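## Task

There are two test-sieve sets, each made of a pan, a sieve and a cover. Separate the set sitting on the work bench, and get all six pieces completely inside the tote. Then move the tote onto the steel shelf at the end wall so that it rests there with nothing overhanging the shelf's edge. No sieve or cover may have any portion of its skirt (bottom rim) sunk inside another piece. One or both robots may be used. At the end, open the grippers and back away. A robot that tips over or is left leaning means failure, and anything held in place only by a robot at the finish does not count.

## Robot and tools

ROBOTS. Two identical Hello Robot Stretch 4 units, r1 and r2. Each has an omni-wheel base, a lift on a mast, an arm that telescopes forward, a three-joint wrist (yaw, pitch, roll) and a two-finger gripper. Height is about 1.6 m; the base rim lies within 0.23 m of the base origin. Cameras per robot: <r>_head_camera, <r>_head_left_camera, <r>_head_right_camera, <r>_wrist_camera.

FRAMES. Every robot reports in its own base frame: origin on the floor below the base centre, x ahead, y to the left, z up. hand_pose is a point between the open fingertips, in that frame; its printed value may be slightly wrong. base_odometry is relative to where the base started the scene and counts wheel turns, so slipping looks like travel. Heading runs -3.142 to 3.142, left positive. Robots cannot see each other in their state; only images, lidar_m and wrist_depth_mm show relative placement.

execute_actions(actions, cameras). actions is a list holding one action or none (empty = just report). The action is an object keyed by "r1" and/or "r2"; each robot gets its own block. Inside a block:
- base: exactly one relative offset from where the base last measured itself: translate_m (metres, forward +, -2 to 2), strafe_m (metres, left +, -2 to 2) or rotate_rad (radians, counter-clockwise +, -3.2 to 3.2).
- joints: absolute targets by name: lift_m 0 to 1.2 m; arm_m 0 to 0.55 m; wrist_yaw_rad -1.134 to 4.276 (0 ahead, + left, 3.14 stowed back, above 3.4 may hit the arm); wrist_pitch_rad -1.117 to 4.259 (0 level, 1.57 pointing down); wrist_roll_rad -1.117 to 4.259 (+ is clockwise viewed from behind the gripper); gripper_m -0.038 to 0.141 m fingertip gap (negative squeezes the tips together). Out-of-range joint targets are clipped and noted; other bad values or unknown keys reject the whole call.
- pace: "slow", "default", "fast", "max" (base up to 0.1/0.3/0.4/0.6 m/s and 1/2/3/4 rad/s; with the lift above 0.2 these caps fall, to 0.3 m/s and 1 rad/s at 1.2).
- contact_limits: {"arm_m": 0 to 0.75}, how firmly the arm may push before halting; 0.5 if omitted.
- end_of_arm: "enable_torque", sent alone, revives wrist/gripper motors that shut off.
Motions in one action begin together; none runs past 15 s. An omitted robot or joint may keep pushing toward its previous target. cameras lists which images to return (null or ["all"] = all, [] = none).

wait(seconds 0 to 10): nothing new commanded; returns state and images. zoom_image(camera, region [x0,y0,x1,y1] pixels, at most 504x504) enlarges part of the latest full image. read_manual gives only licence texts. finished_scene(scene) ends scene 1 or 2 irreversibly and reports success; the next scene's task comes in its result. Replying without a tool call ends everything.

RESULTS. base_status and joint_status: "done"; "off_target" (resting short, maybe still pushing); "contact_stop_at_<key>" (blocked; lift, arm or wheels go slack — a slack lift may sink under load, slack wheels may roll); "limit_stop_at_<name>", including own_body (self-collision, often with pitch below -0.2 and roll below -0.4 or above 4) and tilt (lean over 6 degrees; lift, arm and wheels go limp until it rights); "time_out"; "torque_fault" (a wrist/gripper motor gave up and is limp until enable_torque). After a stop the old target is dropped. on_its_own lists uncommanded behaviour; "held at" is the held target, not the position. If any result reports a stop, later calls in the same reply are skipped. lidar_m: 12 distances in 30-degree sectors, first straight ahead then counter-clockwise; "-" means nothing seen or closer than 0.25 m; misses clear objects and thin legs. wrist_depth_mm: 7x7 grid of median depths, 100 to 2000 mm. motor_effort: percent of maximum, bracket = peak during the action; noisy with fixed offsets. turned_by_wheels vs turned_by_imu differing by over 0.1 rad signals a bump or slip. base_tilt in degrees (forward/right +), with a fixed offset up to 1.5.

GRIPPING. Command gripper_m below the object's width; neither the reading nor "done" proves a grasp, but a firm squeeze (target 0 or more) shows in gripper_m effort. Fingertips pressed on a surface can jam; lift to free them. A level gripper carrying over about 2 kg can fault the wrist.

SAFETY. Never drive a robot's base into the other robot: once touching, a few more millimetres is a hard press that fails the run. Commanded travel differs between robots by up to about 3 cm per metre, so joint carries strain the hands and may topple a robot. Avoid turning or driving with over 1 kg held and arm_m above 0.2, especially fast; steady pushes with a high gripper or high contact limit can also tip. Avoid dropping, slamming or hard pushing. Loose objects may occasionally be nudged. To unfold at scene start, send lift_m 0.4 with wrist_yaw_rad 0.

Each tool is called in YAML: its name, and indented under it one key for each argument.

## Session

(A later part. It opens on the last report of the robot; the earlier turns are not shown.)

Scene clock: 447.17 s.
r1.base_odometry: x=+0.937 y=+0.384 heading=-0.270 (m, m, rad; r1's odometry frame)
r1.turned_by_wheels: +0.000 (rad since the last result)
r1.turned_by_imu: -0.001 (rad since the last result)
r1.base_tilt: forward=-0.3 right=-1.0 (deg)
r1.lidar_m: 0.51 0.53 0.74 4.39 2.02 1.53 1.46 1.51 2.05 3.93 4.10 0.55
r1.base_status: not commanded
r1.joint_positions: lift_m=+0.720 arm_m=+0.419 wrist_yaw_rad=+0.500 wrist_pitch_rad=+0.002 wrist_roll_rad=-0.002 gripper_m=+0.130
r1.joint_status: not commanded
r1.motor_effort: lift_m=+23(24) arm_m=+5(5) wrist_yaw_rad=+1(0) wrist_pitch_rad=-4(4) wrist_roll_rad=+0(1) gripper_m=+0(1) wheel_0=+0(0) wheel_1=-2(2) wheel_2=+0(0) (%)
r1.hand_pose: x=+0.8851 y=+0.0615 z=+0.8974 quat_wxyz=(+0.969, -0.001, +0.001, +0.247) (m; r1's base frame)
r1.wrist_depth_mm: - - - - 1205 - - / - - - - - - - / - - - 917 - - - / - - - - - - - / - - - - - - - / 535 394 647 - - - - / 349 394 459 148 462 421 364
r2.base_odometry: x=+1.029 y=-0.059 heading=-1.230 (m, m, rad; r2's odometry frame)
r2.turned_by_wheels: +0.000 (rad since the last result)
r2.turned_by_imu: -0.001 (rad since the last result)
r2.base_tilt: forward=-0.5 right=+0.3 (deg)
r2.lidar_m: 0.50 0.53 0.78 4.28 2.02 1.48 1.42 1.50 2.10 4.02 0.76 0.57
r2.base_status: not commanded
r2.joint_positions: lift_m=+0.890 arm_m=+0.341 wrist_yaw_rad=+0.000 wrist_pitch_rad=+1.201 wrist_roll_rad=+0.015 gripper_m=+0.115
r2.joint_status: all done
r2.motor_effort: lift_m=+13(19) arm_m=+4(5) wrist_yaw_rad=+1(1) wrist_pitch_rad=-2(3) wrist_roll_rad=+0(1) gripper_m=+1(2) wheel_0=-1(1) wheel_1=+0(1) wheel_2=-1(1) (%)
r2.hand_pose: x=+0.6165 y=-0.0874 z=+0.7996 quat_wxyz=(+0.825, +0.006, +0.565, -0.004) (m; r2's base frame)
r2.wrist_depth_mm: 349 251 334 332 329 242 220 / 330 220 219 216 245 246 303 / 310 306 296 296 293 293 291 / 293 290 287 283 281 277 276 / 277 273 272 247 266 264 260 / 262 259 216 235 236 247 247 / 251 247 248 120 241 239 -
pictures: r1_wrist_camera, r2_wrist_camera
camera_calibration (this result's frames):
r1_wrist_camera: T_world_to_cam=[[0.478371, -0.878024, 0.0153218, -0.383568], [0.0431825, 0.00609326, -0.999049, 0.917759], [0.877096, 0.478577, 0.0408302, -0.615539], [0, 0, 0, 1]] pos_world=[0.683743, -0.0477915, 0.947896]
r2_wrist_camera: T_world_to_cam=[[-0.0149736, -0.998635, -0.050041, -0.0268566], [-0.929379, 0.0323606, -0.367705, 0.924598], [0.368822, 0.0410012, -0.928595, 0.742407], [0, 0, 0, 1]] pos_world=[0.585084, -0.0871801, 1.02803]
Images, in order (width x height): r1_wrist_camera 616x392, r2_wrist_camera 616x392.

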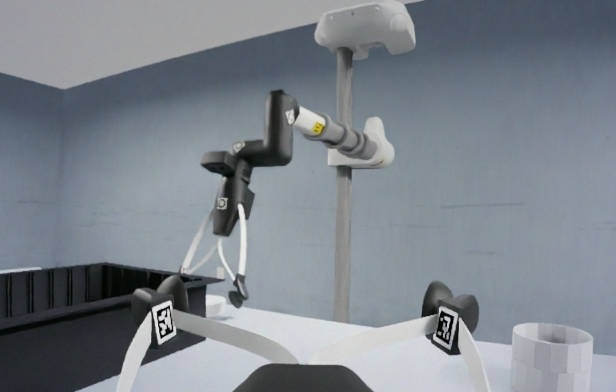

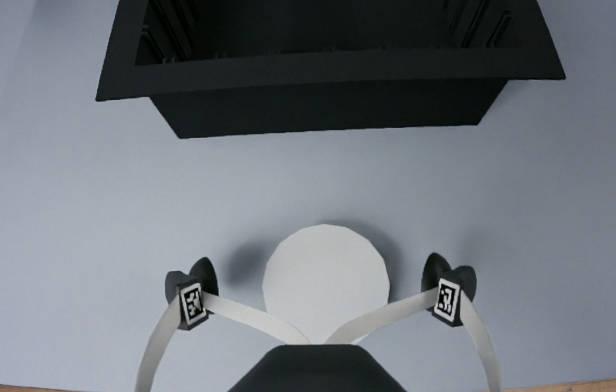

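execute_actions:
  actions:
    - {"r2": {"joints": {"lift_m": 0.878}, "pace": "slow"}}
  cameras: []

execute_actions:
  actions:
    - {"r2": {"joints": {"gripper_m": 0.05}, "pace": "slow"}}
  cameras: ["r1_wrist_camera", "r2_wrist_camera"]

Scene clock: 455.17 s.
r1.base_odometry: x=+0.937 y=+0.384 heading=-0.270 (m, m, rad; r1's odometry frame)
r1.turned_by_wheels: +0.000 (rad since the last result)
r1.turned_by_imu: -0.001 (rad since the last result)
r1.base_tilt: forward=-0.3 right=-1.0 (deg)
r1.lidar_m: 0.52 0.54 0.77 4.37 2.01 1.52 1.44 1.50 2.08 3.91 4.09 0.52
r1.base_status: not commanded
r1.joint_positions: lift_m=+0.720 arm_m=+0.419 wrist_yaw_rad=+0.500 wrist_pitch_rad=+0.002 wrist_roll_rad=-0.002 gripper_m=+0.130
r1.joint_status: not commanded
r1.motor_effort: lift_m=+24(24) arm_m=+5(6) wrist_yaw_rad=+2(0) wrist_pitch_rad=-4(4) wrist_roll_rad=+0(1) gripper_m=-2(1) wheel_0=+0(0) wheel_1=-2(2) wheel_2=+0(0) (%)
r1.hand_pose: x=+0.8851 y=+0.0615 z=+0.8974 quat_wxyz=(+0.969, -0.001, +0.001, +0.247) (m; r1's base frame)
r1.wrist_depth_mm: - - - - 1255 - - / - - - - - - - / - - - 891 - - - / - - - - - - - / - - - - - - - / 535 397 647 - - - - / 347 397 459 148 462 424 366
r2.base_odometry: x=+1.029 y=-0.059 heading=-1.230 (m, m, rad; r2's odometry frame)
r2.turned_by_wheels: +0.000 (rad since the last result)
r2.turned_by_imu: -0.001 (rad since the last result)
r2.base_tilt: forward=-0.4 right=+0.4 (deg)
r2.lidar_m: 0.52 0.56 0.78 4.26 2.02 1.49 1.42 1.50 2.09 4.05 0.77 0.57
r2.base_status: not commanded
r2.joint_positions: lift_m=+0.878 arm_m=+0.341 wrist_yaw_rad=+0.000 wrist_pitch_rad=+1.201 wrist_roll_rad=+0.015 gripper_m=+0.115
r2.joint_status: all done
r2.motor_effort: lift_m=+13(13) arm_m=+4(5) wrist_yaw_rad=+1(1) wrist_pitch_rad=-4(3) wrist_roll_rad=-2(1) gripper_m=+2(2) wheel_0=-1(1) wheel_1=+0(1) wheel_2=-1(1) (%)
r2.hand_pose: x=+0.6165 y=-0.0874 z=+0.7876 quat_wxyz=(+0.825, +0.006, +0.565, -0.004) (m; r2's base frame)
r2.wrist_depth_mm: 336 221 319 317 260 208 - / 317 208 239 243 246 245 293 / 297 293 286 283 282 279 278 / 279 276 273 270 268 265 264 / 264 262 259 235 252 252 250 / 249 248 216 224 224 236 236 / 239 236 236 120 232 229 -
pictures: none
No camera images: the call's "cameras" was empty. Leave "cameras" out to get every camera's image.

Scene clock: 458.00 s.
r1.base_odometry: x=+0.937 y=+0.384 heading=-0.270 (m, m, rad; r1's odometry frame)
r1.turned_by_wheels: +0.000 (rad since the last result)
r1.turned_by_imu: -0.001 (rad since the last result)
r1.base_tilt: forward=-0.4 right=-1.0 (deg)
r1.lidar_m: 0.52 0.55 0.72 4.39 2.06 1.53 1.44 1.48 2.09 3.93 4.07 0.53
r1.base_status: not commanded
r1.joint_positions: lift_m=+0.720 arm_m=+0.419 wrist_yaw_rad=+0.500 wrist_pitch_rad=+0.002 wrist_roll_rad=-0.002 gripper_m=+0.130
r1.joint_status: not commanded
r1.motor_effort: lift_m=+23(23) arm_m=+5(5) wrist_yaw_rad=+1(1) wrist_pitch_rad=-4(3) wrist_roll_rad=+1(0) gripper_m=-1(1) wheel_0=+0(0) wheel_1=-2(2) wheel_2=+0(0) (%)
r1.hand_pose: x=+0.8851 y=+0.0615 z=+0.8974 quat_wxyz=(+0.969, -0.001, +0.001, +0.247) (m; r1's base frame)
r1.wrist_depth_mm: - - - - 1255 - - / - - - - - - - / - - - 904 - - - / - - - - - - - / - - - - - - - / 535 397 661 - - - - / 347 397 455 148 462 421 366
r2.base_odometry: x=+1.029 y=-0.059 heading=-1.230 (m, m, rad; r2's odometry frame)
r2.turned_by_wheels: +0.000 (rad since the last result)
r2.turned_by_imu: -0.001 (rad since the last result)
r2.base_tilt: forward=-0.4 right=+0.4 (deg)
r2.lidar_m: 0.52 0.55 0.74 4.24 1.98 1.51 1.43 1.47 2.14 4.08 0.79 0.53
r2.base_status: not commanded
r2.joint_positions: lift_m=+0.878 arm_m=+0.341 wrist_yaw_rad=+0.000 wrist_pitch_rad=+1.201 wrist_roll_rad=+0.015 gripper_m=+0.050
r2.joint_status: all done
r2.motor_effort: lift_m=+13(13) arm_m=+4(4) wrist_yaw_rad=+1(1) wrist_pitch_rad=-2(3) wrist_roll_rad=+0(0) gripper_m=-15(20) wheel_0=-1(1) wheel_1=+1(0) wheel_2=-1(1) (%)
r2.hand_pose: x=+0.6165 y=-0.0874 z=+0.7876 quat_wxyz=(+0.825, +0.006, +0.565, -0.004) (m; r2's base frame)
r2.wrist_depth_mm: 334 220 319 319 260 208 - / 317 208 238 243 245 246 291 / 296 293 286 285 282 281 278 / 278 276 273 271 267 266 263 / 264 262 258 234 253 252 250 / 249 248 191 223 209 237 237 / 238 236 236 120 231 228 -
pictures: r1_wrist_camera, r2_wrist_camera
camera_calibration (this result's frames):
r1_wrist_camera: T_world_to_cam=[[0.478371, -0.878024, 0.0153219, -0.383568], [0.0431825, 0.00609319, -0.999049, 0.917759], [0.877096, 0.478577, 0.0408301, -0.615539], [0, 0, 0, 1]] pos_world=[0.683743, -0.0477915, 0.947896]
r2_wrist_camera: T_world_to_cam=[[-0.0149734, -0.998635, -0.0500408, -0.0274564], [-0.92938, 0.0323603, -0.367704, 0.920193], [0.368822, 0.0410012, -0.928595, 0.731282], [0, 0, 0, 1]] pos_world=[0.585085, -0.0871801, 1.01605]
Images, in order (width x height): r1_wrist_camera 616x392, r2_wrist_camera 616x392.

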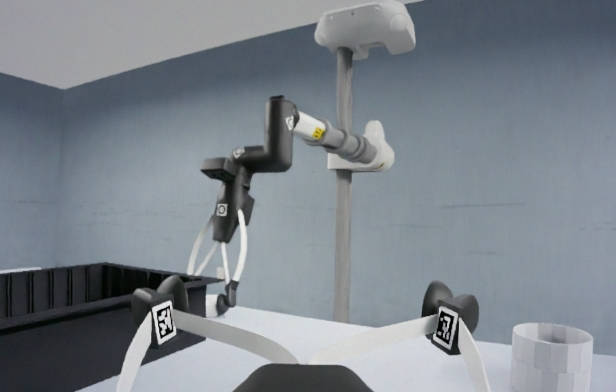

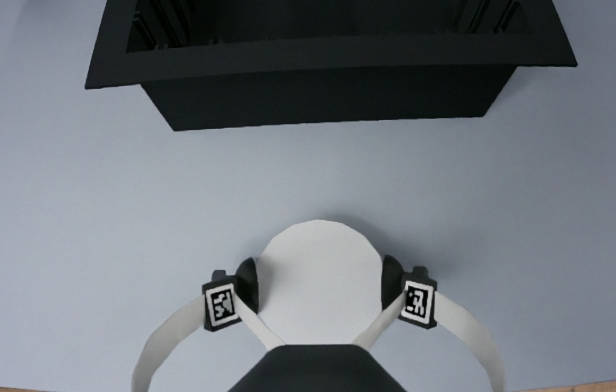

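execute_actions:
  actions:
    - {"r2": {"joints": {"lift_m": 1.0}}}
  cameras: ["r2_wrist_camera"]

execute_actions:
  actions:
    - {"r2": {"base": {"translate_m": 0.25}}}
  cameras: ["r2_wrist_camera", "r2_head_camera", "r1_wrist_camera"]

Scene clock: 480.23 s.
r1.base_odometry: x=+0.937 y=+0.384 heading=-0.270 (m, m, rad; r1's odometry frame)
r1.turned_by_wheels: +0.000 (rad since the last result)
r1.turned_by_imu: -0.001 (rad since the last result)
r1.base_tilt: forward=-0.4 right=-1.0 (deg)
r1.lidar_m: 0.52 0.53 0.71 4.41 2.06 1.53 1.43 1.49 2.10 3.93 4.10 0.55
r1.base_status: not commanded
r1.joint_positions: lift_m=+0.720 arm_m=+0.419 wrist_yaw_rad=+0.500 wrist_pitch_rad=+0.002 wrist_roll_rad=-0.002 gripper_m=+0.130
r1.joint_status: not commanded
r1.motor_effort: lift_m=+23(23) arm_m=+6(5) wrist_yaw_rad=+0(0) wrist_pitch_rad=-4(4) wrist_roll_rad=+0(1) gripper_m=-2(0) wheel_0=+0(0) wheel_1=-2(2) wheel_2=+0(0) (%)
r1.hand_pose: x=+0.8851 y=+0.0615 z=+0.8974 quat_wxyz=(+0.969, -0.001, +0.001, +0.247) (m; r1's base frame)
r1.wrist_depth_mm: - - - - 1229 - - / - - - 917 - - - / - - - - - - - / - - - - - - - / - - - - - - - / 539 397 654 - - - - / 347 397 452 148 462 424 366
r2.base_odometry: x=+1.029 y=-0.059 heading=-1.230 (m, m, rad; r2's odometry frame)
r2.turned_by_wheels: +0.000 (rad since the last result)
r2.turned_by_imu: -0.001 (rad since the last result)
r2.base_tilt: forward=-0.4 right=+0.3 (deg)
r2.lidar_m: 0.50 0.56 0.76 4.25 1.99 1.52 1.43 1.53 2.09 4.06 0.75 0.57
r2.base_status: not commanded
r2.joint_positions: lift_m=+1.000 arm_m=+0.341 wrist_yaw_rad=+0.000 wrist_pitch_rad=+1.201 wrist_roll_rad=+0.015 gripper_m=+0.050
r2.joint_status: all done
r2.motor_effort: lift_m=+22(22) arm_m=+4(4) wrist_yaw_rad=+1(1) wrist_pitch_rad=-2(4) wrist_roll_rad=+0(1) gripper_m=-16(16) wheel_0=-1(1) wheel_1=+0(1) wheel_2=-1(1) (%)
r2.hand_pose: x=+0.6164 y=-0.0874 z=+0.9089 quat_wxyz=(+0.825, +0.006, +0.565, -0.004) (m; r2's base frame)
r2.wrist_depth_mm: 492 492 452 473 466 462 462 / 469 462 436 449 439 430 439 / 439 433 336 421 362 404 413 / 415 407 402 397 392 394 387 / 392 387 384 234 375 373 370 / 370 368 191 222 209 353 351 / 353 351 349 119 343 340 338
pictures: r2_wrist_camera
camera_calibration (this result's frames):
r2_wrist_camera: T_world_to_cam=[[-0.0149839, -0.998635, -0.0500379, -0.0213845], [-0.929456, 0.0323606, -0.367511, 0.96461], [0.368629, 0.0410012, -0.928672, 0.844107], [0, 0, 0, 1]] pos_world=[0.58508, -0.0871801, 1.13733]
Images, in order (width x height): r2_wrist_camera 616x392.

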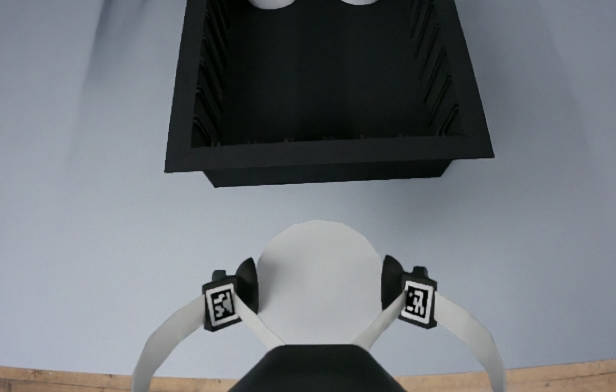

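Scene clock: 482.50 s.
r1.base_odometry: x=+0.937 y=+0.384 heading=-0.270 (m, m, rad; r1's odometry frame)
r1.turned_by_wheels: +0.000 (rad since the last result)
r1.turned_by_imu: +0.000 (rad since the last result)
r1.base_tilt: forward=-0.4 right=-1.0 (deg)
r1.lidar_m: 0.50 0.55 0.71 4.37 2.07 1.51 1.43 1.50 2.07 3.92 4.08 0.54
r1.base_status: not commanded
r1.joint_positions: lift_m=+0.720 arm_m=+0.419 wrist_yaw_rad=+0.500 wrist_pitch_rad=+0.002 wrist_roll_rad=-0.002 gripper_m=+0.130
r1.joint_status: not commanded
r1.motor_effort: lift_m=+23(23) arm_m=+5(5) wrist_yaw_rad=+2(0) wrist_pitch_rad=-4(5) wrist_roll_rad=+1(0) gripper_m=-2(2) wheel_0=+0(0) wheel_1=-2(2) wheel_2=+0(0) (%)
r1.hand_pose: x=+0.8851 y=+0.0615 z=+0.8974 quat_wxyz=(+0.969, -0.001, +0.001, +0.247) (m; r1's base frame)
r1.wrist_depth_mm: - - 585 1118 - - - / - 539 - 991 - - - / - 549 - - - - - / - - - - - - - / 603 - - - - - - / 530 397 654 - - - - / 347 394 452 148 462 418 364
r2.base_odometry: x=+1.113 y=-0.295 heading=-1.230 (m, m, rad; r2's odometry frame)
r2.turned_by_wheels: +0.000 (rad since the last result)
r2.turned_by_imu: +0.000 (rad since the last result)
r2.base_tilt: forward=-0.4 right=+0.3 (deg)
r2.lidar_m: 0.26 0.28 0.39 4.26 2.34 1.74 1.67 1.75 2.49 4.02 0.41 0.29
r2.base_status: done
r2.joint_positions: lift_m=+1.000 arm_m=+0.341 wrist_yaw_rad=+0.000 wrist_pitch_rad=+1.201 wrist_roll_rad=+0.015 gripper_m=+0.050
r2.joint_status: not commanded
r2.motor_effort: lift_m=+21(22) arm_m=+4(5) wrist_yaw_rad=+1(1) wrist_pitch_rad=-3(2) wrist_roll_rad=+0(2) gripper_m=-12(15) wheel_0=+1(6) wheel_1=-1(6) wheel_2=+0(9) (%)
r2.hand_pose: x=+0.6165 y=-0.0874 z=+0.9089 quat_wxyz=(+0.825, +0.006, +0.565, -0.004) (m; r2's base frame)
r2.wrist_depth_mm: 496 488 375 377 375 462 462 / 469 462 404 433 433 430 439 / 439 433 389 404 397 364 413 / 413 407 392 394 394 338 389 / 389 384 364 235 373 315 368 / 370 364 191 223 210 272 351 / 353 347 342 119 340 260 338
pictures: r1_wrist_camera, r2_head_camera, r2_wrist_camera
camera_calibration (this result's frames):
r1_wrist_camera: T_world_to_cam=[[0.478371, -0.878024, 0.0153218, -0.383568], [0.0431826, 0.00609329, -0.999049, 0.917759], [0.877095, 0.478578, 0.0408302, -0.615539], [0, 0, 0, 1]] pos_world=[0.683743, -0.0477915, 0.947896]
r2_wrist_camera: T_world_to_cam=[[-0.0149866, -0.998635, -0.050037, -0.021382], [-0.929476, 0.0323605, -0.367461, 0.964615], [0.368578, 0.0410012, -0.928692, 0.844167], [0, 0, 0, 1]] pos_world=[0.585124, -0.0871801, 1.13736]
Images, in order (width x height): r1_wrist_camera 616x392, r2_head_camera 420x560, r2_wrist_camera 616x392.

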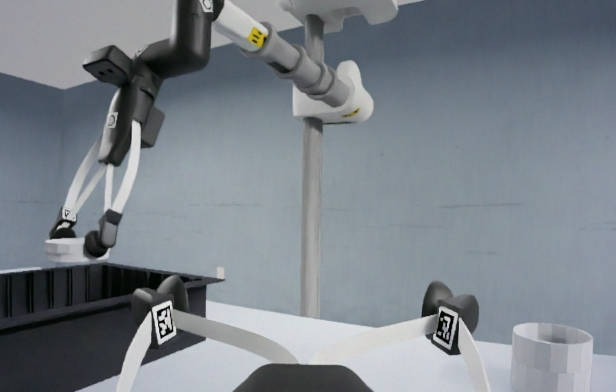

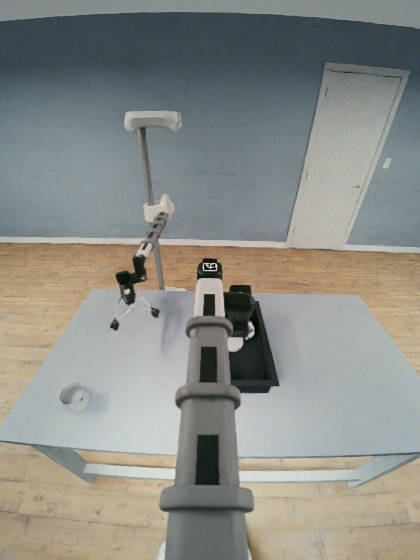

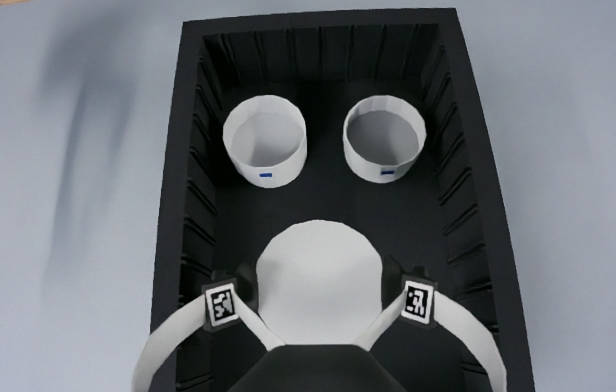

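zoom_image:
  camera: "r2_wrist_camera"
  region: [190, 70, 450, 220]

Region (190, 70, 450, 220) of r2_wrist_camera's 616x392 image, scaled by 1.938; it fills the top 291 rows of this view, and the rest is white.

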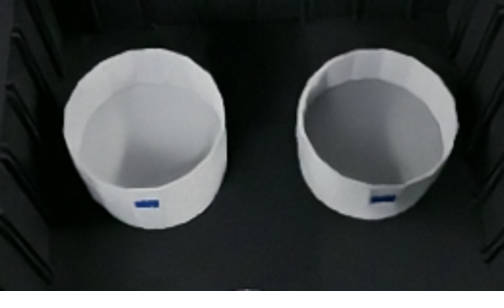

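execute_actions:
  actions:
    - {"r2": {"joints": {"arm_m": 0.405}}}
  cameras: []

execute_actions:
  actions:
    - {"r2": {"joints": {"lift_m": 0.892}}}
  cameras: ["r2_wrist_camera"]

Scene clock: 511.27 s.
r1.base_odometry: x=+0.937 y=+0.384 heading=-0.270 (m, m, rad; r1's odometry frame)
r1.turned_by_wheels: +0.000 (rad since the last result)
r1.turned_by_imu: -0.001 (rad since the last result)
r1.base_tilt: forward=-0.3 right=-1.0 (deg)
r1.lidar_m: 0.51 0.54 0.72 4.38 2.05 1.52 1.43 1.52 2.07 3.93 4.06 0.53
r1.base_status: not commanded
r1.joint_positions: lift_m=+0.720 arm_m=+0.419 wrist_yaw_rad=+0.500 wrist_pitch_rad=+0.002 wrist_roll_rad=-0.002 gripper_m=+0.130
r1.joint_status: not commanded
r1.motor_effort: lift_m=+23(23) arm_m=+5(6) wrist_yaw_rad=+1(1) wrist_pitch_rad=-3(4) wrist_roll_rad=+0(1) gripper_m=-1(1) wheel_0=+0(0) wheel_1=-2(2) wheel_2=+0(0) (%)
r1.hand_pose: x=+0.8851 y=+0.0615 z=+0.8974 quat_wxyz=(+0.969, -0.001, +0.001, +0.247) (m; r1's base frame)
r1.wrist_depth_mm: - 473 676 1138 - - - / - - - 976 - - - / - - - - - - - / 473 - - - - - - / 549 - - - - - - / 539 392 661 - - - - / 345 397 452 148 459 424 364
r2.base_odometry: x=+1.113 y=-0.295 heading=-1.230 (m, m, rad; r2's odometry frame)
r2.turned_by_wheels: +0.000 (rad since the last result)
r2.turned_by_imu: -0.001 (rad since the last result)
r2.base_tilt: forward=-0.4 right=+0.4 (deg)
r2.lidar_m: 0.25 0.30 0.41 4.26 2.35 1.74 1.66 1.77 2.50 4.05 0.41 0.29
r2.base_status: not commanded
r2.joint_positions: lift_m=+1.000 arm_m=+0.404 wrist_yaw_rad=+0.000 wrist_pitch_rad=+1.201 wrist_roll_rad=+0.015 gripper_m=+0.050
r2.joint_status: all done
r2.motor_effort: lift_m=+21(21) arm_m=+5(2) wrist_yaw_rad=+1(1) wrist_pitch_rad=-5(5) wrist_roll_rad=-1(1) gripper_m=-16(14) wheel_0=+1(1) wheel_1=-1(1) wheel_2=+0(0) (%)
r2.hand_pose: x=+0.6794 y=-0.0874 z=+0.9089 quat_wxyz=(+0.825, +0.006, +0.565, -0.004) (m; r2's base frame)
r2.wrist_depth_mm: 496 492 484 477 469 469 462 / 466 462 351 349 351 427 439 / 439 433 392 415 410 364 413 / 413 410 370 389 375 340 392 / 389 384 364 234 364 314 370 / 370 364 192 223 209 271 351 / 353 345 342 119 338 260 336
pictures: none
No camera images: the call's "cameras" was empty. Leave "cameras" out to get every camera's image.

Scene clock: 512.73 s.
r1.base_odometry: x=+0.937 y=+0.384 heading=-0.270 (m, m, rad; r1's odometry frame)
r1.turned_by_wheels: +0.000 (rad since the last result)
r1.turned_by_imu: +0.000 (rad since the last result)
r1.base_tilt: forward=-0.4 right=-1.1 (deg)
r1.lidar_m: 0.53 0.53 0.76 4.40 2.05 1.51 1.44 1.52 2.04 3.92 4.11 0.55
r1.base_status: not commanded
r1.joint_positions: lift_m=+0.720 arm_m=+0.419 wrist_yaw_rad=+0.500 wrist_pitch_rad=+0.002 wrist_roll_rad=-0.002 gripper_m=+0.130
r1.joint_status: not commanded
r1.motor_effort: lift_m=+23(23) arm_m=+5(5) wrist_yaw_rad=+2(1) wrist_pitch_rad=-3(4) wrist_roll_rad=-1(1) gripper_m=+0(1) wheel_0=+0(0) wheel_1=-2(2) wheel_2=+0(0) (%)
r1.hand_pose: x=+0.8851 y=+0.0615 z=+0.8974 quat_wxyz=(+0.969, -0.001, +0.001, +0.247) (m; r1's base frame)
r1.wrist_depth_mm: - - - - - - - / - 469 627 - - - - / 466 480 - 1025 - - - / - - - - - - - / 477 - - - - - - / 394 399 661 - - - - / 347 394 455 148 459 424 366
r2.base_odometry: x=+1.113 y=-0.295 heading=-1.230 (m, m, rad; r2's odometry frame)
r2.turned_by_wheels: +0.000 (rad since the last result)
r2.turned_by_imu: +0.000 (rad since the last result)
r2.base_tilt: forward=-0.5 right=+0.3 (deg)
r2.lidar_m: 0.26 0.28 0.42 4.27 2.36 1.75 1.64 1.74 2.47 4.04 0.41 0.31
r2.base_status: not commanded
r2.joint_positions: lift_m=+0.892 arm_m=+0.404 wrist_yaw_rad=+0.000 wrist_pitch_rad=+1.201 wrist_roll_rad=+0.015 gripper_m=+0.050
r2.joint_status: all done
r2.motor_effort: lift_m=+14(23) arm_m=+4(4) wrist_yaw_rad=+1(1) wrist_pitch_rad=-3(3) wrist_roll_rad=+0(1) gripper_m=-15(14) wheel_0=+1(1) wheel_1=-1(1) wheel_2=+0(1) (%)
r2.hand_pose: x=+0.6794 y=-0.0874 z=+0.8015 quat_wxyz=(+0.825, +0.006, +0.565, -0.004) (m; r2's base frame)
r2.wrist_depth_mm: 353 249 281 289 287 260 223 / 332 234 312 315 312 267 208 / 310 220 270 291 273 256 204 / 291 217 265 278 273 265 204 / 274 213 271 235 265 259 205 / 258 196 191 223 210 246 209 / 168 173 246 120 241 236 -
pictures: r2_wrist_camera
camera_calibration (this result's frames):
r2_wrist_camera: T_world_to_cam=[[-0.0150507, -0.998634, -0.0500345, -0.0257766], [-0.929533, 0.0324127, -0.367311, 0.983558], [0.368431, 0.0409805, -0.928751, 0.721393], [0, 0, 0, 1]] pos_world=[0.648079, -0.0871842, 1.02998]
Images, in order (width x height): r2_wrist_camera 616x392.

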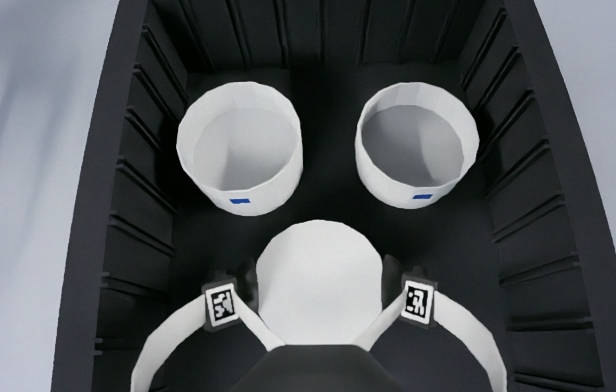

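execute_actions:
  actions:
    - {"r2": {"joints": {"lift_m": 0.882}, "pace": "slow"}}
  cameras: []

Scene clock: 517.27 s.
r1.base_odometry: x=+0.937 y=+0.384 heading=-0.270 (m, m, rad; r1's odometry frame)
r1.turned_by_wheels: +0.000 (rad since the last result)
r1.turned_by_imu: -0.001 (rad since the last result)
r1.base_tilt: forward=-0.4 right=-1.0 (deg)
r1.lidar_m: 0.49 0.55 0.73 4.36 2.04 1.53 1.46 1.51 2.03 3.94 4.07 0.56
r1.base_status: not commanded
r1.joint_positions: lift_m=+0.720 arm_m=+0.419 wrist_yaw_rad=+0.500 wrist_pitch_rad=+0.002 wrist_roll_rad=-0.002 gripper_m=+0.130
r1.joint_status: not commanded
r1.motor_effort: lift_m=+23(23) arm_m=+5(6) wrist_yaw_rad=+0(0) wrist_pitch_rad=-4(4) wrist_roll_rad=+1(1) gripper_m=-1(0) wheel_0=+0(0) wheel_1=-2(2) wheel_2=+0(0) (%)
r1.hand_pose: x=+0.8851 y=+0.0615 z=+0.8974 quat_wxyz=(+0.969, -0.001, +0.001, +0.247) (m; r1's base frame)
r1.wrist_depth_mm: - - - - - - - / - 469 621 - - - - / 473 480 - 1008 - - - / - - - - - - - / 477 - - - - - - / 410 397 654 - - - - / 347 397 452 148 462 421 368
r2.base_odometry: x=+1.113 y=-0.295 heading=-1.230 (m, m, rad; r2's odometry frame)
r2.turned_by_wheels: +0.000 (rad since the last result)
r2.turned_by_imu: -0.001 (rad since the last result)
r2.base_tilt: forward=-0.4 right=+0.4 (deg)
r2.lidar_m: 0.27 0.26 0.42 4.24 2.35 1.74 1.65 1.76 2.45 4.00 0.43 0.30
r2.base_status: not commanded
r2.joint_positions: lift_m=+0.882 arm_m=+0.404 wrist_yaw_rad=+0.000 wrist_pitch_rad=+1.201 wrist_roll_rad=+0.015 gripper_m=+0.050
r2.joint_status: all done
r2.motor_effort: lift_m=+13(11) arm_m=+4(4) wrist_yaw_rad=+2(1) wrist_pitch_rad=-3(5) wrist_roll_rad=-2(0) gripper_m=-16(14) wheel_0=+1(1) wheel_1=-1(1) wheel_2=+0(0) (%)
r2.hand_pose: x=+0.6794 y=-0.0874 z=+0.7915 quat_wxyz=(+0.825, +0.006, +0.565, -0.004) (m; r2's base frame)
r2.wrist_depth_mm: 340 234 281 287 287 260 - / 320 221 272 303 296 254 201 / 298 220 259 281 263 256 204 / 277 217 257 268 263 262 204 / 178 214 260 234 253 250 205 / 167 197 192 223 209 237 208 / 158 173 236 119 231 227 -
pictures: none
No camera images: the call's "cameras" was empty. Leave "cameras" out to get every camera's image.

execute_actions:
  actions:
    - {"r2": {"joints": {"gripper_m": 0.1}, "pace": "slow"}}
  cameras: ["r2_wrist_camera"]

execute_actions:
  actions:
    - {"r2": {"joints": {"lift_m": 1.0}, "pace": "fast"}, "r1": {"joints": {"wrist_yaw_rad": 0.0, "lift_m": 0.64, "arm_m": 0.38}}}
  cameras: ["r2_wrist_camera"]

Scene clock: 524.33 s.
r1.base_odometry: x=+0.937 y=+0.384 heading=-0.270 (m, m, rad; r1's odometry frame)
r1.turned_by_wheels: +0.000 (rad since the last result)
r1.turned_by_imu: -0.001 (rad since the last result)
r1.base_tilt: forward=-0.4 right=-1.0 (deg)
r1.lidar_m: 0.52 0.55 0.73 4.39 2.03 1.51 1.44 1.51 2.07 3.94 4.06 0.54
r1.base_status: not commanded
r1.joint_positions: lift_m=+0.720 arm_m=+0.419 wrist_yaw_rad=+0.500 wrist_pitch_rad=+0.002 wrist_roll_rad=-0.002 gripper_m=+0.130
r1.joint_status: not commanded
r1.motor_effort: lift_m=+23(23) arm_m=+6(5) wrist_yaw_rad=+1(0) wrist_pitch_rad=-3(4) wrist_roll_rad=-1(0) gripper_m=-2(1) wheel_0=+0(0) wheel_1=-2(2) wheel_2=+0(0) (%)
r1.hand_pose: x=+0.8851 y=+0.0615 z=+0.8974 quat_wxyz=(+0.969, -0.001, +0.001, +0.247) (m; r1's base frame)
r1.wrist_depth_mm: - - - - - - - / - 466 627 - - - - / 469 488 - 976 - - - / - - - - - - - / 473 - - - - - - / 415 397 647 - - - - / 347 397 459 148 462 424 364
r2.base_odometry: x=+1.113 y=-0.295 heading=-1.230 (m, m, rad; r2's odometry frame)
r2.turned_by_wheels: +0.000 (rad since the last result)
r2.turned_by_imu: -0.001 (rad since the last result)
r2.base_tilt: forward=-0.5 right=+0.3 (deg)
r2.lidar_m: 0.26 0.25 0.40 4.26 2.38 1.73 1.68 1.79 2.45 4.05 0.40 0.26
r2.base_status: not commanded
r2.joint_positions: lift_m=+0.882 arm_m=+0.404 wrist_yaw_rad=+0.000 wrist_pitch_rad=+1.201 wrist_roll_rad=+0.015 gripper_m=+0.100
r2.joint_status: all done
r2.motor_effort: lift_m=+13(13) arm_m=+4(4) wrist_yaw_rad=+1(1) wrist_pitch_rad=-5(5) wrist_roll_rad=+0(1) gripper_m=-1(11) wheel_0=+1(1) wheel_1=-1(1) wheel_2=+0(0) (%)
r2.hand_pose: x=+0.6794 y=-0.0874 z=+0.7915 quat_wxyz=(+0.825, +0.006, +0.565, -0.004) (m; r2's base frame)
r2.wrist_depth_mm: 342 234 281 287 286 260 - / 320 221 272 304 296 254 202 / 298 220 260 279 264 255 204 / 277 217 256 270 264 262 204 / 179 213 260 236 255 252 204 / 167 206 216 224 213 235 208 / 159 175 237 121 233 229 -
pictures: r2_wrist_camera
camera_calibration (this result's frames):
r2_wrist_camera: T_world_to_cam=[[-0.0150509, -0.998634, -0.0500345, -0.0262754], [-0.929533, 0.0324128, -0.367311, 0.979898], [0.368431, 0.0409804, -0.928751, 0.712131], [0, 0, 0, 1]] pos_world=[0.648081, -0.0871842, 1.02001]
Images, in order (width x height): r2_wrist_camera 616x392.

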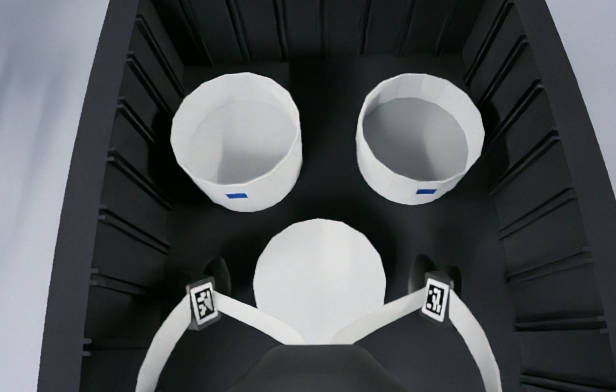

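Scene clock: 525.63 s.
r1.base_odometry: x=+0.937 y=+0.384 heading=-0.270 (m, m, rad; r1's odometry frame)
r1.turned_by_wheels: +0.000 (rad since the last result)
r1.turned_by_imu: +0.000 (rad since the last result)
r1.base_tilt: forward=-0.4 right=-1.0 (deg)
r1.lidar_m: 0.51 0.53 0.75 4.40 2.03 1.51 1.43 1.49 2.09 3.93 4.11 0.55
r1.base_status: not commanded
r1.joint_positions: lift_m=+0.640 arm_m=+0.381 wrist_yaw_rad=+0.000 wrist_pitch_rad=+0.002 wrist_roll_rad=-0.002 gripper_m=+0.130
r1.joint_status: all done
r1.motor_effort: lift_m=+19(20) arm_m=-5(0) wrist_yaw_rad=-2(9) wrist_pitch_rad=-4(4) wrist_roll_rad=+0(0) gripper_m=-1(1) wheel_0=+0(0) wheel_1=-2(2) wheel_2=+0(0) (%)
r1.hand_pose: x=+0.8404 y=-0.0873 z=+0.8178 quat_wxyz=(+1.000, -0.001, +0.001, +0.000) (m; r1's base frame)
r1.wrist_depth_mm: - 1060 - - - - - / - 1025 - - - - - / - - - - - - - / - - - - - - - / - - - - - - - / 382 325 413 430 430 384 - / 262 250 263 148 270 256 283
r2.base_odometry: x=+1.113 y=-0.295 heading=-1.230 (m, m, rad; r2's odometry frame)
r2.turned_by_wheels: +0.000 (rad since the last result)
r2.turned_by_imu: +0.000 (rad since the last result)
r2.base_tilt: forward=-0.5 right=+0.3 (deg)
r2.lidar_m: 0.27 0.29 0.40 4.26 2.37 1.72 1.66 1.78 2.47 4.05 0.43 0.32
r2.base_status: not commanded
r2.joint_positions: lift_m=+1.000 arm_m=+0.404 wrist_yaw_rad=+0.000 wrist_pitch_rad=+1.201 wrist_roll_rad=+0.015 gripper_m=+0.100
r2.joint_status: all done
r2.motor_effort: lift_m=+21(22) arm_m=+4(4) wrist_yaw_rad=+1(1) wrist_pitch_rad=-4(4) wrist_roll_rad=+0(1) gripper_m=-2(3) wheel_0=+1(1) wheel_1=-1(1) wheel_2=+0(0) (%)
r2.hand_pose: x=+0.6794 y=-0.0874 z=+0.9089 quat_wxyz=(+0.825, +0.006, +0.565, -0.004) (m; r2's base frame)
r2.wrist_depth_mm: 496 492 484 477 473 466 462 / 469 459 351 351 351 430 436 / 439 430 392 418 410 364 413 / 413 410 370 389 375 338 389 / 392 384 364 377 373 314 368 / 370 364 217 338 213 270 349 / 353 347 342 121 342 266 338
pictures: r2_wrist_camera
camera_calibration (this result's frames):
r2_wrist_camera: T_world_to_cam=[[-0.0150494, -0.998634, -0.0500351, -0.0204042], [-0.92952, 0.0324131, -0.367344, 1.02303], [0.368464, 0.0409804, -0.928738, 0.821081], [0, 0, 0, 1]] pos_world=[0.648086, -0.0871842, 1.13735]
Images, in order (width x height): r2_wrist_camera 616x392.

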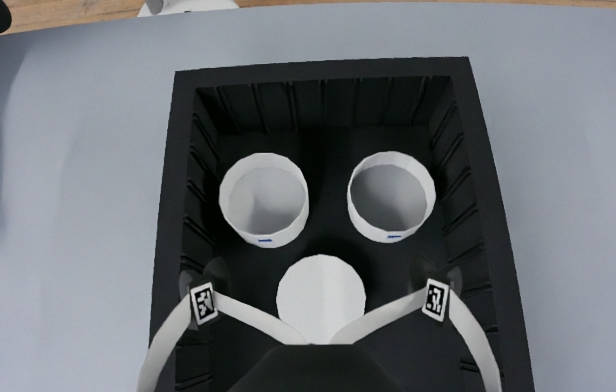

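execute_actions:
  actions:
    - {"r2": {"base": {"strafe_m": 0.545}, "joints": {"arm_m": 0.172, "gripper_m": 0.115}}}
  cameras: ["r2_wrist_camera", "r2_head_camera"]

Scene clock: 537.10 s.
r1.base_odometry: x=+0.937 y=+0.384 heading=-0.270 (m, m, rad; r1's odometry frame)
r1.turned_by_wheels: +0.000 (rad since the last result)
r1.turned_by_imu: -0.001 (rad since the last result)
r1.base_tilt: forward=-0.4 right=-1.0 (deg)
r1.lidar_m: 0.54 0.54 0.74 4.41 2.05 1.51 1.43 1.48 2.05 3.94 4.09 0.55
r1.base_status: not commanded
r1.joint_positions: lift_m=+0.640 arm_m=+0.381 wrist_yaw_rad=+0.000 wrist_pitch_rad=+0.002 wrist_roll_rad=-0.002 gripper_m=+0.130
r1.joint_status: not commanded
r1.motor_effort: lift_m=+18(19) arm_m=-5(5) wrist_yaw_rad=-2(2) wrist_pitch_rad=-4(5) wrist_roll_rad=+0(0) gripper_m=-1(1) wheel_0=+0(0) wheel_1=-2(2) wheel_2=+0(0) (%)
r1.hand_pose: x=+0.8404 y=-0.0873 z=+0.8178 quat_wxyz=(+1.000, -0.001, +0.001, +0.000) (m; r1's base frame)
r1.wrist_depth_mm: - - - 647 - - - / - - - 891 - - - / - - - - - - - / - - - - - - - / - - - 1042 - - - / 382 329 418 430 433 379 - / 260 250 262 148 268 257 283
r2.base_odometry: x=+1.627 y=-0.113 heading=-1.230 (m, m, rad; r2's odometry frame)
r2.turned_by_wheels: +0.000 (rad since the last result)
r2.turned_by_imu: -0.002 (rad since the last result)
r2.base_tilt: forward=-0.5 right=+0.4 (deg)
r2.lidar_m: 0.27 0.30 3.88 3.71 2.41 1.73 1.65 1.76 2.46 1.11 0.45 0.31
r2.base_status: done
r2.joint_positions: lift_m=+1.000 arm_m=+0.173 wrist_yaw_rad=+0.000 wrist_pitch_rad=+1.201 wrist_roll_rad=+0.015 gripper_m=+0.115
r2.joint_status: all done
r2.motor_effort: lift_m=+22(21) arm_m=-4(2) wrist_yaw_rad=+2(1) wrist_pitch_rad=-4(5) wrist_roll_rad=-1(0) gripper_m=+4(4) wheel_0=+1(10) wheel_1=-2(6) wheel_2=+0(0) (%)
r2.hand_pose: x=+0.4479 y=-0.0874 z=+0.9089 quat_wxyz=(+0.825, +0.006, +0.565, -0.004) (m; r2's base frame)
r2.wrist_depth_mm: 1537 1499 480 473 473 466 462 / 1464 1397 455 449 449 439 436 / 1366 1308 430 424 424 415 413 / 1281 418 404 402 397 394 392 / 1205 392 384 379 377 375 370 / 1138 370 216 329 327 349 349 / 1098 351 349 120 343 340 338
pictures: r2_head_camera, r2_wrist_camera
camera_calibration (this result's frames):
r2_wrist_camera: T_world_to_cam=[[-0.0151516, -0.998633, -0.0500353, -0.0238523], [-0.929512, 0.0325089, -0.367357, 0.807887], [0.368481, 0.0409424, -0.928733, 0.906359], [0, 0, 0, 1]] pos_world=[0.416602, -0.0871917, 1.13736]
Images, in order (width x height): r2_head_camera 420x560, r2_wrist_camera 616x392.

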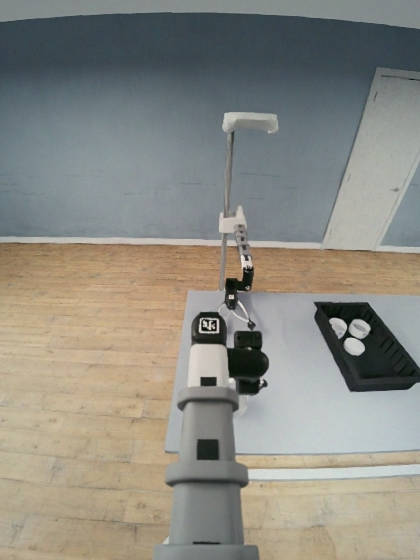

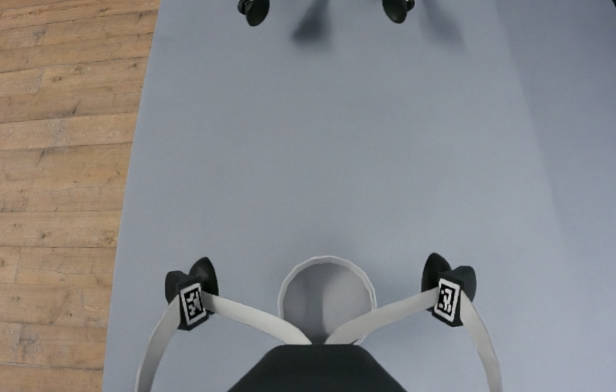

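execute_actions:
  actions:
    - {"r2": {"joints": {"arm_m": 0.167, "lift_m": 0.915}}}
  cameras: ["r2_wrist_camera", "r1_wrist_camera"]

zoom_image:
  camera: "r1_wrist_camera"
  region: [230, 180, 400, 310]

Scene clock: 549.13 s.
r1.base_odometry: x=+0.937 y=+0.384 heading=-0.270 (m, m, rad; r1's odometry frame)
r1.turned_by_wheels: +0.000 (rad since the last result)
r1.turned_by_imu: -0.001 (rad since the last result)
r1.base_tilt: forward=-0.4 right=-1.0 (deg)
r1.lidar_m: 0.50 0.51 0.77 4.40 2.05 1.52 1.44 1.49 2.08 3.94 4.08 0.55
r1.base_status: not commanded
r1.joint_positions: lift_m=+0.640 arm_m=+0.381 wrist_yaw_rad=+0.000 wrist_pitch_rad=+0.002 wrist_roll_rad=-0.002 gripper_m=+0.130
r1.joint_status: not commanded
r1.motor_effort: lift_m=+18(18) arm_m=-5(5) wrist_yaw_rad=-2(2) wrist_pitch_rad=-4(5) wrist_roll_rad=+0(1) gripper_m=-1(1) wheel_0=+0(0) wheel_1=-2(2) wheel_2=+0(0) (%)
r1.hand_pose: x=+0.8404 y=-0.0873 z=+0.8178 quat_wxyz=(+1.000, -0.001, +0.001, +0.000) (m; r1's base frame)
r1.wrist_depth_mm: - - - - - - - / - - - 976 - - - / - - - 1042 - - - / - - - - - - - / - - - 654 - - - / 384 329 415 433 436 379 - / 263 249 263 148 268 255 283
r2.base_odometry: x=+1.627 y=-0.113 heading=-1.230 (m, m, rad; r2's odometry frame)
r2.turned_by_wheels: +0.000 (rad since the last result)
r2.turned_by_imu: -0.001 (rad since the last result)
r2.base_tilt: forward=-0.3 right=+0.3 (deg)
r2.lidar_m: 0.27 0.28 3.80 3.71 2.33 1.73 1.64 1.75 2.47 1.13 0.40 0.30
r2.base_status: not commanded
r2.joint_positions: lift_m=+0.915 arm_m=+0.168 wrist_yaw_rad=+0.000 wrist_pitch_rad=+1.201 wrist_roll_rad=+0.015 gripper_m=+0.115
r2.joint_status: all done
r2.motor_effort: lift_m=+14(25) arm_m=-4(0) wrist_yaw_rad=+1(1) wrist_pitch_rad=-4(5) wrist_roll_rad=-1(0) gripper_m=+4(1) wheel_0=+1(1) wheel_1=-2(2) wheel_2=+0(0) (%)
r2.hand_pose: x=+0.4429 y=-0.0874 z=+0.8245 quat_wxyz=(+0.825, +0.006, +0.565, -0.004) (m; r2's base frame)
r2.wrist_depth_mm: 1397 384 373 368 366 362 357 / 1336 359 353 347 343 343 340 / 1255 336 332 329 325 324 320 / 1182 317 314 310 307 306 301 / 1098 301 298 257 289 290 286 / 293 286 216 249 250 271 273 / 277 272 271 120 266 263 262
pictures: r1_wrist_camera, r2_wrist_camera
camera_calibration (this result's frames):
r1_wrist_camera: T_world_to_cam=[[-0.000169776, -0.999883, 0.015322, -0.100032], [0.0407823, -0.0153162, -0.999051, 0.8412], [0.999168, 0.000455251, 0.0407801, -0.646191], [0, 0, 0, 1]] pos_world=[0.61133, -0.0868421, 0.868286]
r2_wrist_camera: T_world_to_cam=[[-0.0151472, -0.998633, -0.0500358, -0.0281498], [-0.929503, 0.0325059, -0.36738, 0.772275], [0.368504, 0.0409436, -0.928724, 0.82984], [0, 0, 0, 1]] pos_world=[0.411606, -0.0871915, 1.053]
Images, in order (width x height): r1_wrist_camera 616x392, r2_wrist_camera 616x392.

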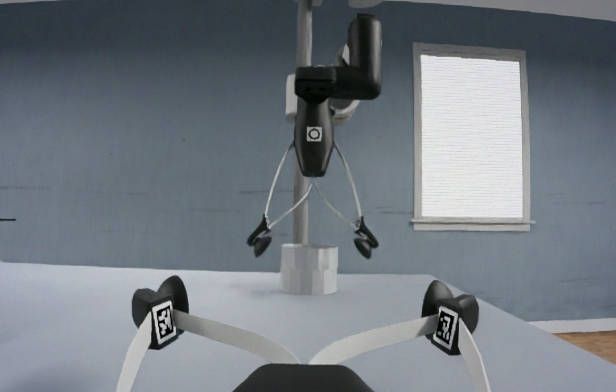

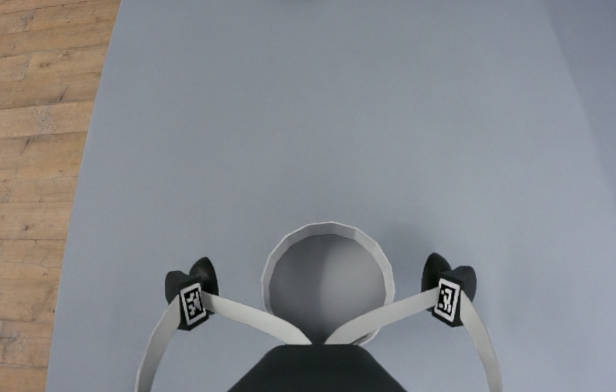

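Region (230, 180, 400, 310) of r1_wrist_camera's 616x392 image, scaled by 2.965; it fills the top 385 rows of this view, and the rest is white.

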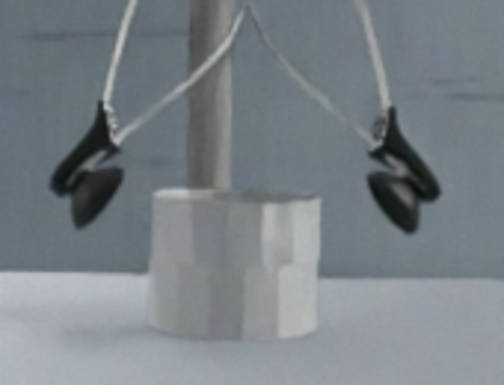

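execute_actions:
  actions:
    - {"r2": {"base": {"strafe_m": -0.004}, "joints": {"arm_m": 0.163, "lift_m": 0.908}, "pace": "slow"}}
  cameras: []

execute_actions:
  actions:
    - {"r2": {"joints": {"gripper_m": 0.05}}}
  cameras: ["r2_wrist_camera", "r1_wrist_camera"]

zoom_image:
  camera: "r1_wrist_camera"
  region: [230, 180, 400, 310]

Scene clock: 558.17 s.
r1.base_odometry: x=+0.937 y=+0.384 heading=-0.270 (m, m, rad; r1's odometry frame)
r1.turned_by_wheels: +0.000 (rad since the last result)
r1.turned_by_imu: -0.001 (rad since the last result)
r1.base_tilt: forward=-0.4 right=-1.0 (deg)
r1.lidar_m: 0.52 0.53 0.76 4.40 2.06 1.54 1.44 1.51 2.08 3.93 4.10 0.56
r1.base_status: not commanded
r1.joint_positions: lift_m=+0.640 arm_m=+0.381 wrist_yaw_rad=+0.000 wrist_pitch_rad=+0.002 wrist_roll_rad=-0.002 gripper_m=+0.130
r1.joint_status: not commanded
r1.motor_effort: lift_m=+19(18) arm_m=-5(5) wrist_yaw_rad=-2(2) wrist_pitch_rad=-4(3) wrist_roll_rad=+0(0) gripper_m=+0(1) wheel_0=+0(0) wheel_1=-2(2) wheel_2=+0(0) (%)
r1.hand_pose: x=+0.8404 y=-0.0873 z=+0.8178 quat_wxyz=(+1.000, -0.001, +0.001, +0.000) (m; r1's base frame)
r1.wrist_depth_mm: - - - - - - - / - - - 640 - - - / - - - 1042 - - - / - - - - - - - / - - - 668 - - - / 384 325 415 427 436 379 - / 262 249 263 148 268 256 285
r2.base_odometry: x=+1.623 y=-0.114 heading=-1.230 (m, m, rad; r2's odometry frame)
r2.turned_by_wheels: +0.000 (rad since the last result)
r2.turned_by_imu: -0.001 (rad since the last result)
r2.base_tilt: forward=-0.4 right=+0.3 (deg)
r2.lidar_m: 0.29 0.30 3.85 3.71 2.36 1.72 1.65 1.74 2.49 1.10 0.40 0.30
r2.base_status: done
r2.joint_positions: lift_m=+0.908 arm_m=+0.164 wrist_yaw_rad=+0.000 wrist_pitch_rad=+1.201 wrist_roll_rad=+0.015 gripper_m=+0.115
r2.joint_status: all done
r2.motor_effort: lift_m=+13(14) arm_m=-4(3) wrist_yaw_rad=+2(1) wrist_pitch_rad=-3(4) wrist_roll_rad=-1(0) gripper_m=+1(3) wheel_0=+2(5) wheel_1=+0(3) wheel_2=+0(2) (%)
r2.hand_pose: x=+0.4389 y=-0.0874 z=+0.8176 quat_wxyz=(+0.825, +0.006, +0.565, -0.004) (m; r2's base frame)
r2.wrist_depth_mm: 1397 373 364 359 357 353 349 / 1336 349 343 338 338 332 332 / 1229 327 324 320 317 314 312 / 1160 309 306 304 301 297 296 / 303 293 290 252 283 281 279 / 283 277 217 241 240 264 266 / 268 264 266 120 260 255 -
pictures: none
No camera images: the call's "cameras" was empty. Leave "cameras" out to get every camera's image.

Scene clock: 559.70 s.
r1.base_odometry: x=+0.937 y=+0.384 heading=-0.270 (m, m, rad; r1's odometry frame)
r1.turned_by_wheels: +0.000 (rad since the last result)
r1.turned_by_imu: +0.000 (rad since the last result)
r1.base_tilt: forward=-0.4 right=-1.0 (deg)
r1.lidar_m: 0.49 0.53 0.74 4.41 2.04 1.53 1.44 1.49 2.10 3.93 4.08 0.56
r1.base_status: not commanded
r1.joint_positions: lift_m=+0.640 arm_m=+0.381 wrist_yaw_rad=+0.000 wrist_pitch_rad=+0.002 wrist_roll_rad=-0.002 gripper_m=+0.130
r1.joint_status: not commanded
r1.motor_effort: lift_m=+18(18) arm_m=-5(5) wrist_yaw_rad=-3(1) wrist_pitch_rad=-4(3) wrist_roll_rad=-1(0) gripper_m=-2(1) wheel_0=+0(0) wheel_1=-2(2) wheel_2=+0(0) (%)
r1.hand_pose: x=+0.8404 y=-0.0873 z=+0.8178 quat_wxyz=(+1.000, -0.001, +0.001, +0.000) (m; r1's base frame)
r1.wrist_depth_mm: - - - - - - - / - - - 723 - - - / - - - 1060 - - - / - - - - - - - / - - - 539 - - - / 379 325 415 430 436 382 - / 262 252 263 148 268 256 283
r2.base_odometry: x=+1.623 y=-0.114 heading=-1.230 (m, m, rad; r2's odometry frame)
r2.turned_by_wheels: +0.000 (rad since the last result)
r2.turned_by_imu: +0.000 (rad since the last result)
r2.base_tilt: forward=-0.4 right=+0.3 (deg)
r2.lidar_m: 0.28 0.29 3.84 3.72 2.37 1.74 1.63 1.77 2.50 1.11 0.42 0.30
r2.base_status: not commanded
r2.joint_positions: lift_m=+0.908 arm_m=+0.164 wrist_yaw_rad=+0.000 wrist_pitch_rad=+1.201 wrist_roll_rad=+0.015 gripper_m=+0.050
r2.joint_status: all done
r2.motor_effort: lift_m=+13(14) arm_m=-4(4) wrist_yaw_rad=+1(1) wrist_pitch_rad=-4(6) wrist_roll_rad=-1(1) gripper_m=-14(14) wheel_0=+2(2) wheel_1=-1(0) wheel_2=+0(0) (%)
r2.hand_pose: x=+0.4389 y=-0.0874 z=+0.8176 quat_wxyz=(+0.825, +0.006, +0.565, -0.004) (m; r2's base frame)
r2.wrist_depth_mm: 1430 373 364 357 355 353 349 / 1336 349 343 340 336 334 330 / 1229 329 324 320 317 314 314 / 1160 309 306 303 300 297 294 / 300 291 290 250 282 283 279 / 282 278 193 238 208 267 265 / 268 263 265 123 258 253 -
pictures: r1_wrist_camera, r2_wrist_camera
camera_calibration (this result's frames):
r1_wrist_camera: T_world_to_cam=[[-0.000170019, -0.999883, 0.0153218, -0.100032], [0.0407823, -0.015316, -0.999051, 0.8412], [0.999168, 0.000455001, 0.0407801, -0.646191], [0, 0, 0, 1]] pos_world=[0.61133, -0.0868422, 0.868286]
r2_wrist_camera: T_world_to_cam=[[-0.0151469, -0.998633, -0.0500356, -0.0285601], [-0.929503, 0.0325056, -0.36738, 0.766009], [0.368504, 0.0409436, -0.928724, 0.824814], [0, 0, 0, 1]] pos_world=[0.407627, -0.0871915, 1.04601]
Images, in order (width x height): r1_wrist_camera 616x392, r2_wrist_camera 616x392.

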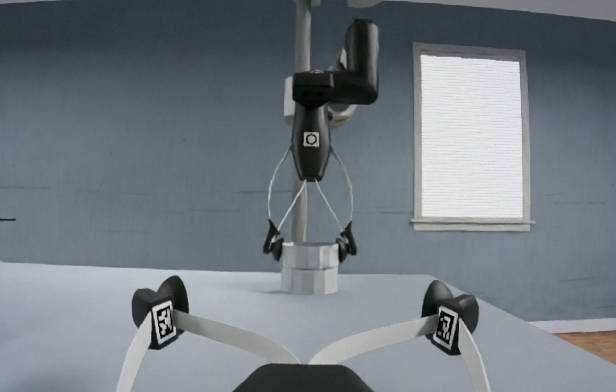

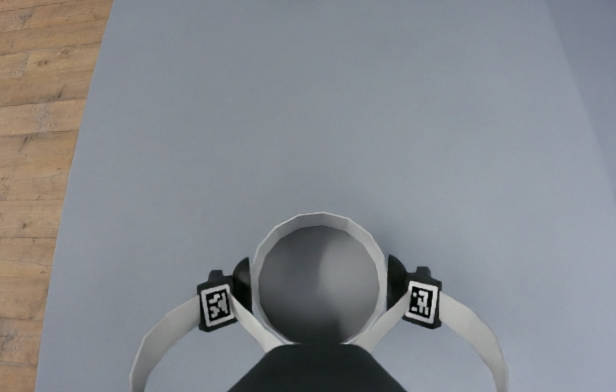

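Region (230, 180, 400, 310) of r1_wrist_camera's 616x392 image, scaled by 2.965; it fills the top 385 rows of this view, and the rest is white.

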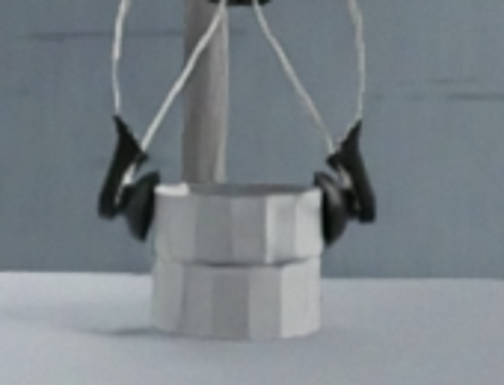

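execute_actions:
  actions:
    - {"r2": {"joints": {"lift_m": 0.93}, "pace": "slow"}}
  cameras: ["r1_wrist_camera"]

zoom_image:
  camera: "r1_wrist_camera"
  region: [230, 180, 400, 310]

Scene clock: 570.37 s.
r1.base_odometry: x=+0.937 y=+0.384 heading=-0.270 (m, m, rad; r1's odometry frame)
r1.turned_by_wheels: +0.000 (rad since the last result)
r1.turned_by_imu: -0.001 (rad since the last result)
r1.base_tilt: forward=-0.4 right=-1.0 (deg)
r1.lidar_m: 0.54 0.54 0.73 4.36 2.05 1.53 1.44 1.53 2.08 3.93 4.07 0.56
r1.base_status: not commanded
r1.joint_positions: lift_m=+0.640 arm_m=+0.381 wrist_yaw_rad=+0.000 wrist_pitch_rad=+0.002 wrist_roll_rad=-0.002 gripper_m=+0.130
r1.joint_status: not commanded
r1.motor_effort: lift_m=+19(19) arm_m=-5(5) wrist_yaw_rad=-3(4) wrist_pitch_rad=-5(4) wrist_roll_rad=+0(1) gripper_m=-2(0) wheel_0=+0(0) wheel_1=-2(2) wheel_2=+0(0) (%)
r1.hand_pose: x=+0.8404 y=-0.0873 z=+0.8178 quat_wxyz=(+1.000, -0.001, +0.001, +0.000) (m; r1's base frame)
r1.wrist_depth_mm: - - - - - - - / - - - 640 - - - / - - - 1138 - - - / - - - - - - - / - - - 539 - - - / 384 327 418 430 433 384 - / 262 251 263 147 268 255 283
r2.base_odometry: x=+1.623 y=-0.114 heading=-1.230 (m, m, rad; r2's odometry frame)
r2.turned_by_wheels: +0.000 (rad since the last result)
r2.turned_by_imu: -0.001 (rad since the last result)
r2.base_tilt: forward=-0.5 right=+0.4 (deg)
r2.lidar_m: 0.25 0.30 3.86 3.71 2.32 1.72 1.66 1.77 2.44 1.11 0.42 0.31
r2.base_status: not commanded
r2.joint_positions: lift_m=+0.930 arm_m=+0.164 wrist_yaw_rad=+0.000 wrist_pitch_rad=+1.201 wrist_roll_rad=+0.015 gripper_m=+0.050
r2.joint_status: all done
r2.motor_effort: lift_m=+22(21) arm_m=-4(5) wrist_yaw_rad=+1(1) wrist_pitch_rad=-5(3) wrist_roll_rad=+0(1) gripper_m=-19(16) wheel_0=+2(2) wheel_1=+0(0) wheel_2=+0(0) (%)
r2.hand_pose: x=+0.4389 y=-0.0874 z=+0.8388 quat_wxyz=(+0.825, +0.006, +0.565, -0.004) (m; r2's base frame)
r2.wrist_depth_mm: 1430 402 392 384 382 379 375 / 1366 377 370 364 362 357 357 / 1281 353 349 343 340 336 334 / 1182 332 330 327 324 319 317 / 1098 315 314 251 303 303 301 / 1042 300 194 237 208 286 285 / 291 283 283 124 277 272 274
pictures: r1_wrist_camera
camera_calibration (this result's frames):
r1_wrist_camera: T_world_to_cam=[[-0.000169956, -0.999883, 0.0153218, -0.100032], [0.0407823, -0.015316, -0.999051, 0.8412], [0.999168, 0.000455061, 0.0407801, -0.646191], [0, 0, 0, 1]] pos_world=[0.61133, -0.0868422, 0.868286]
Images, in order (width x height): r1_wrist_camera 616x392.

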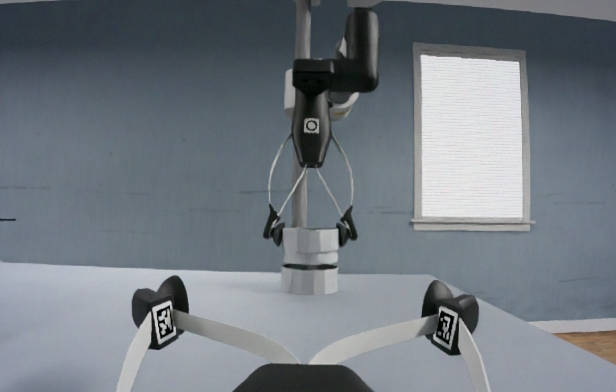

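Region (230, 180, 400, 310) of r1_wrist_camera's 616x392 image, scaled by 2.965; it fills the top 385 rows of this view, and the rest is white.

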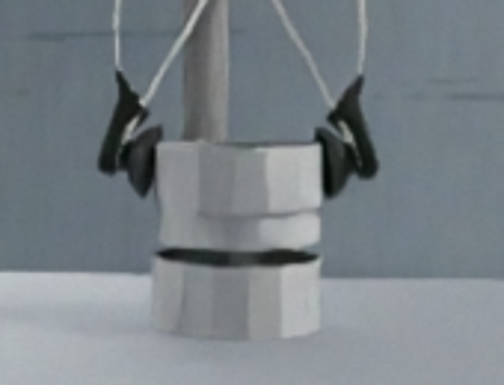

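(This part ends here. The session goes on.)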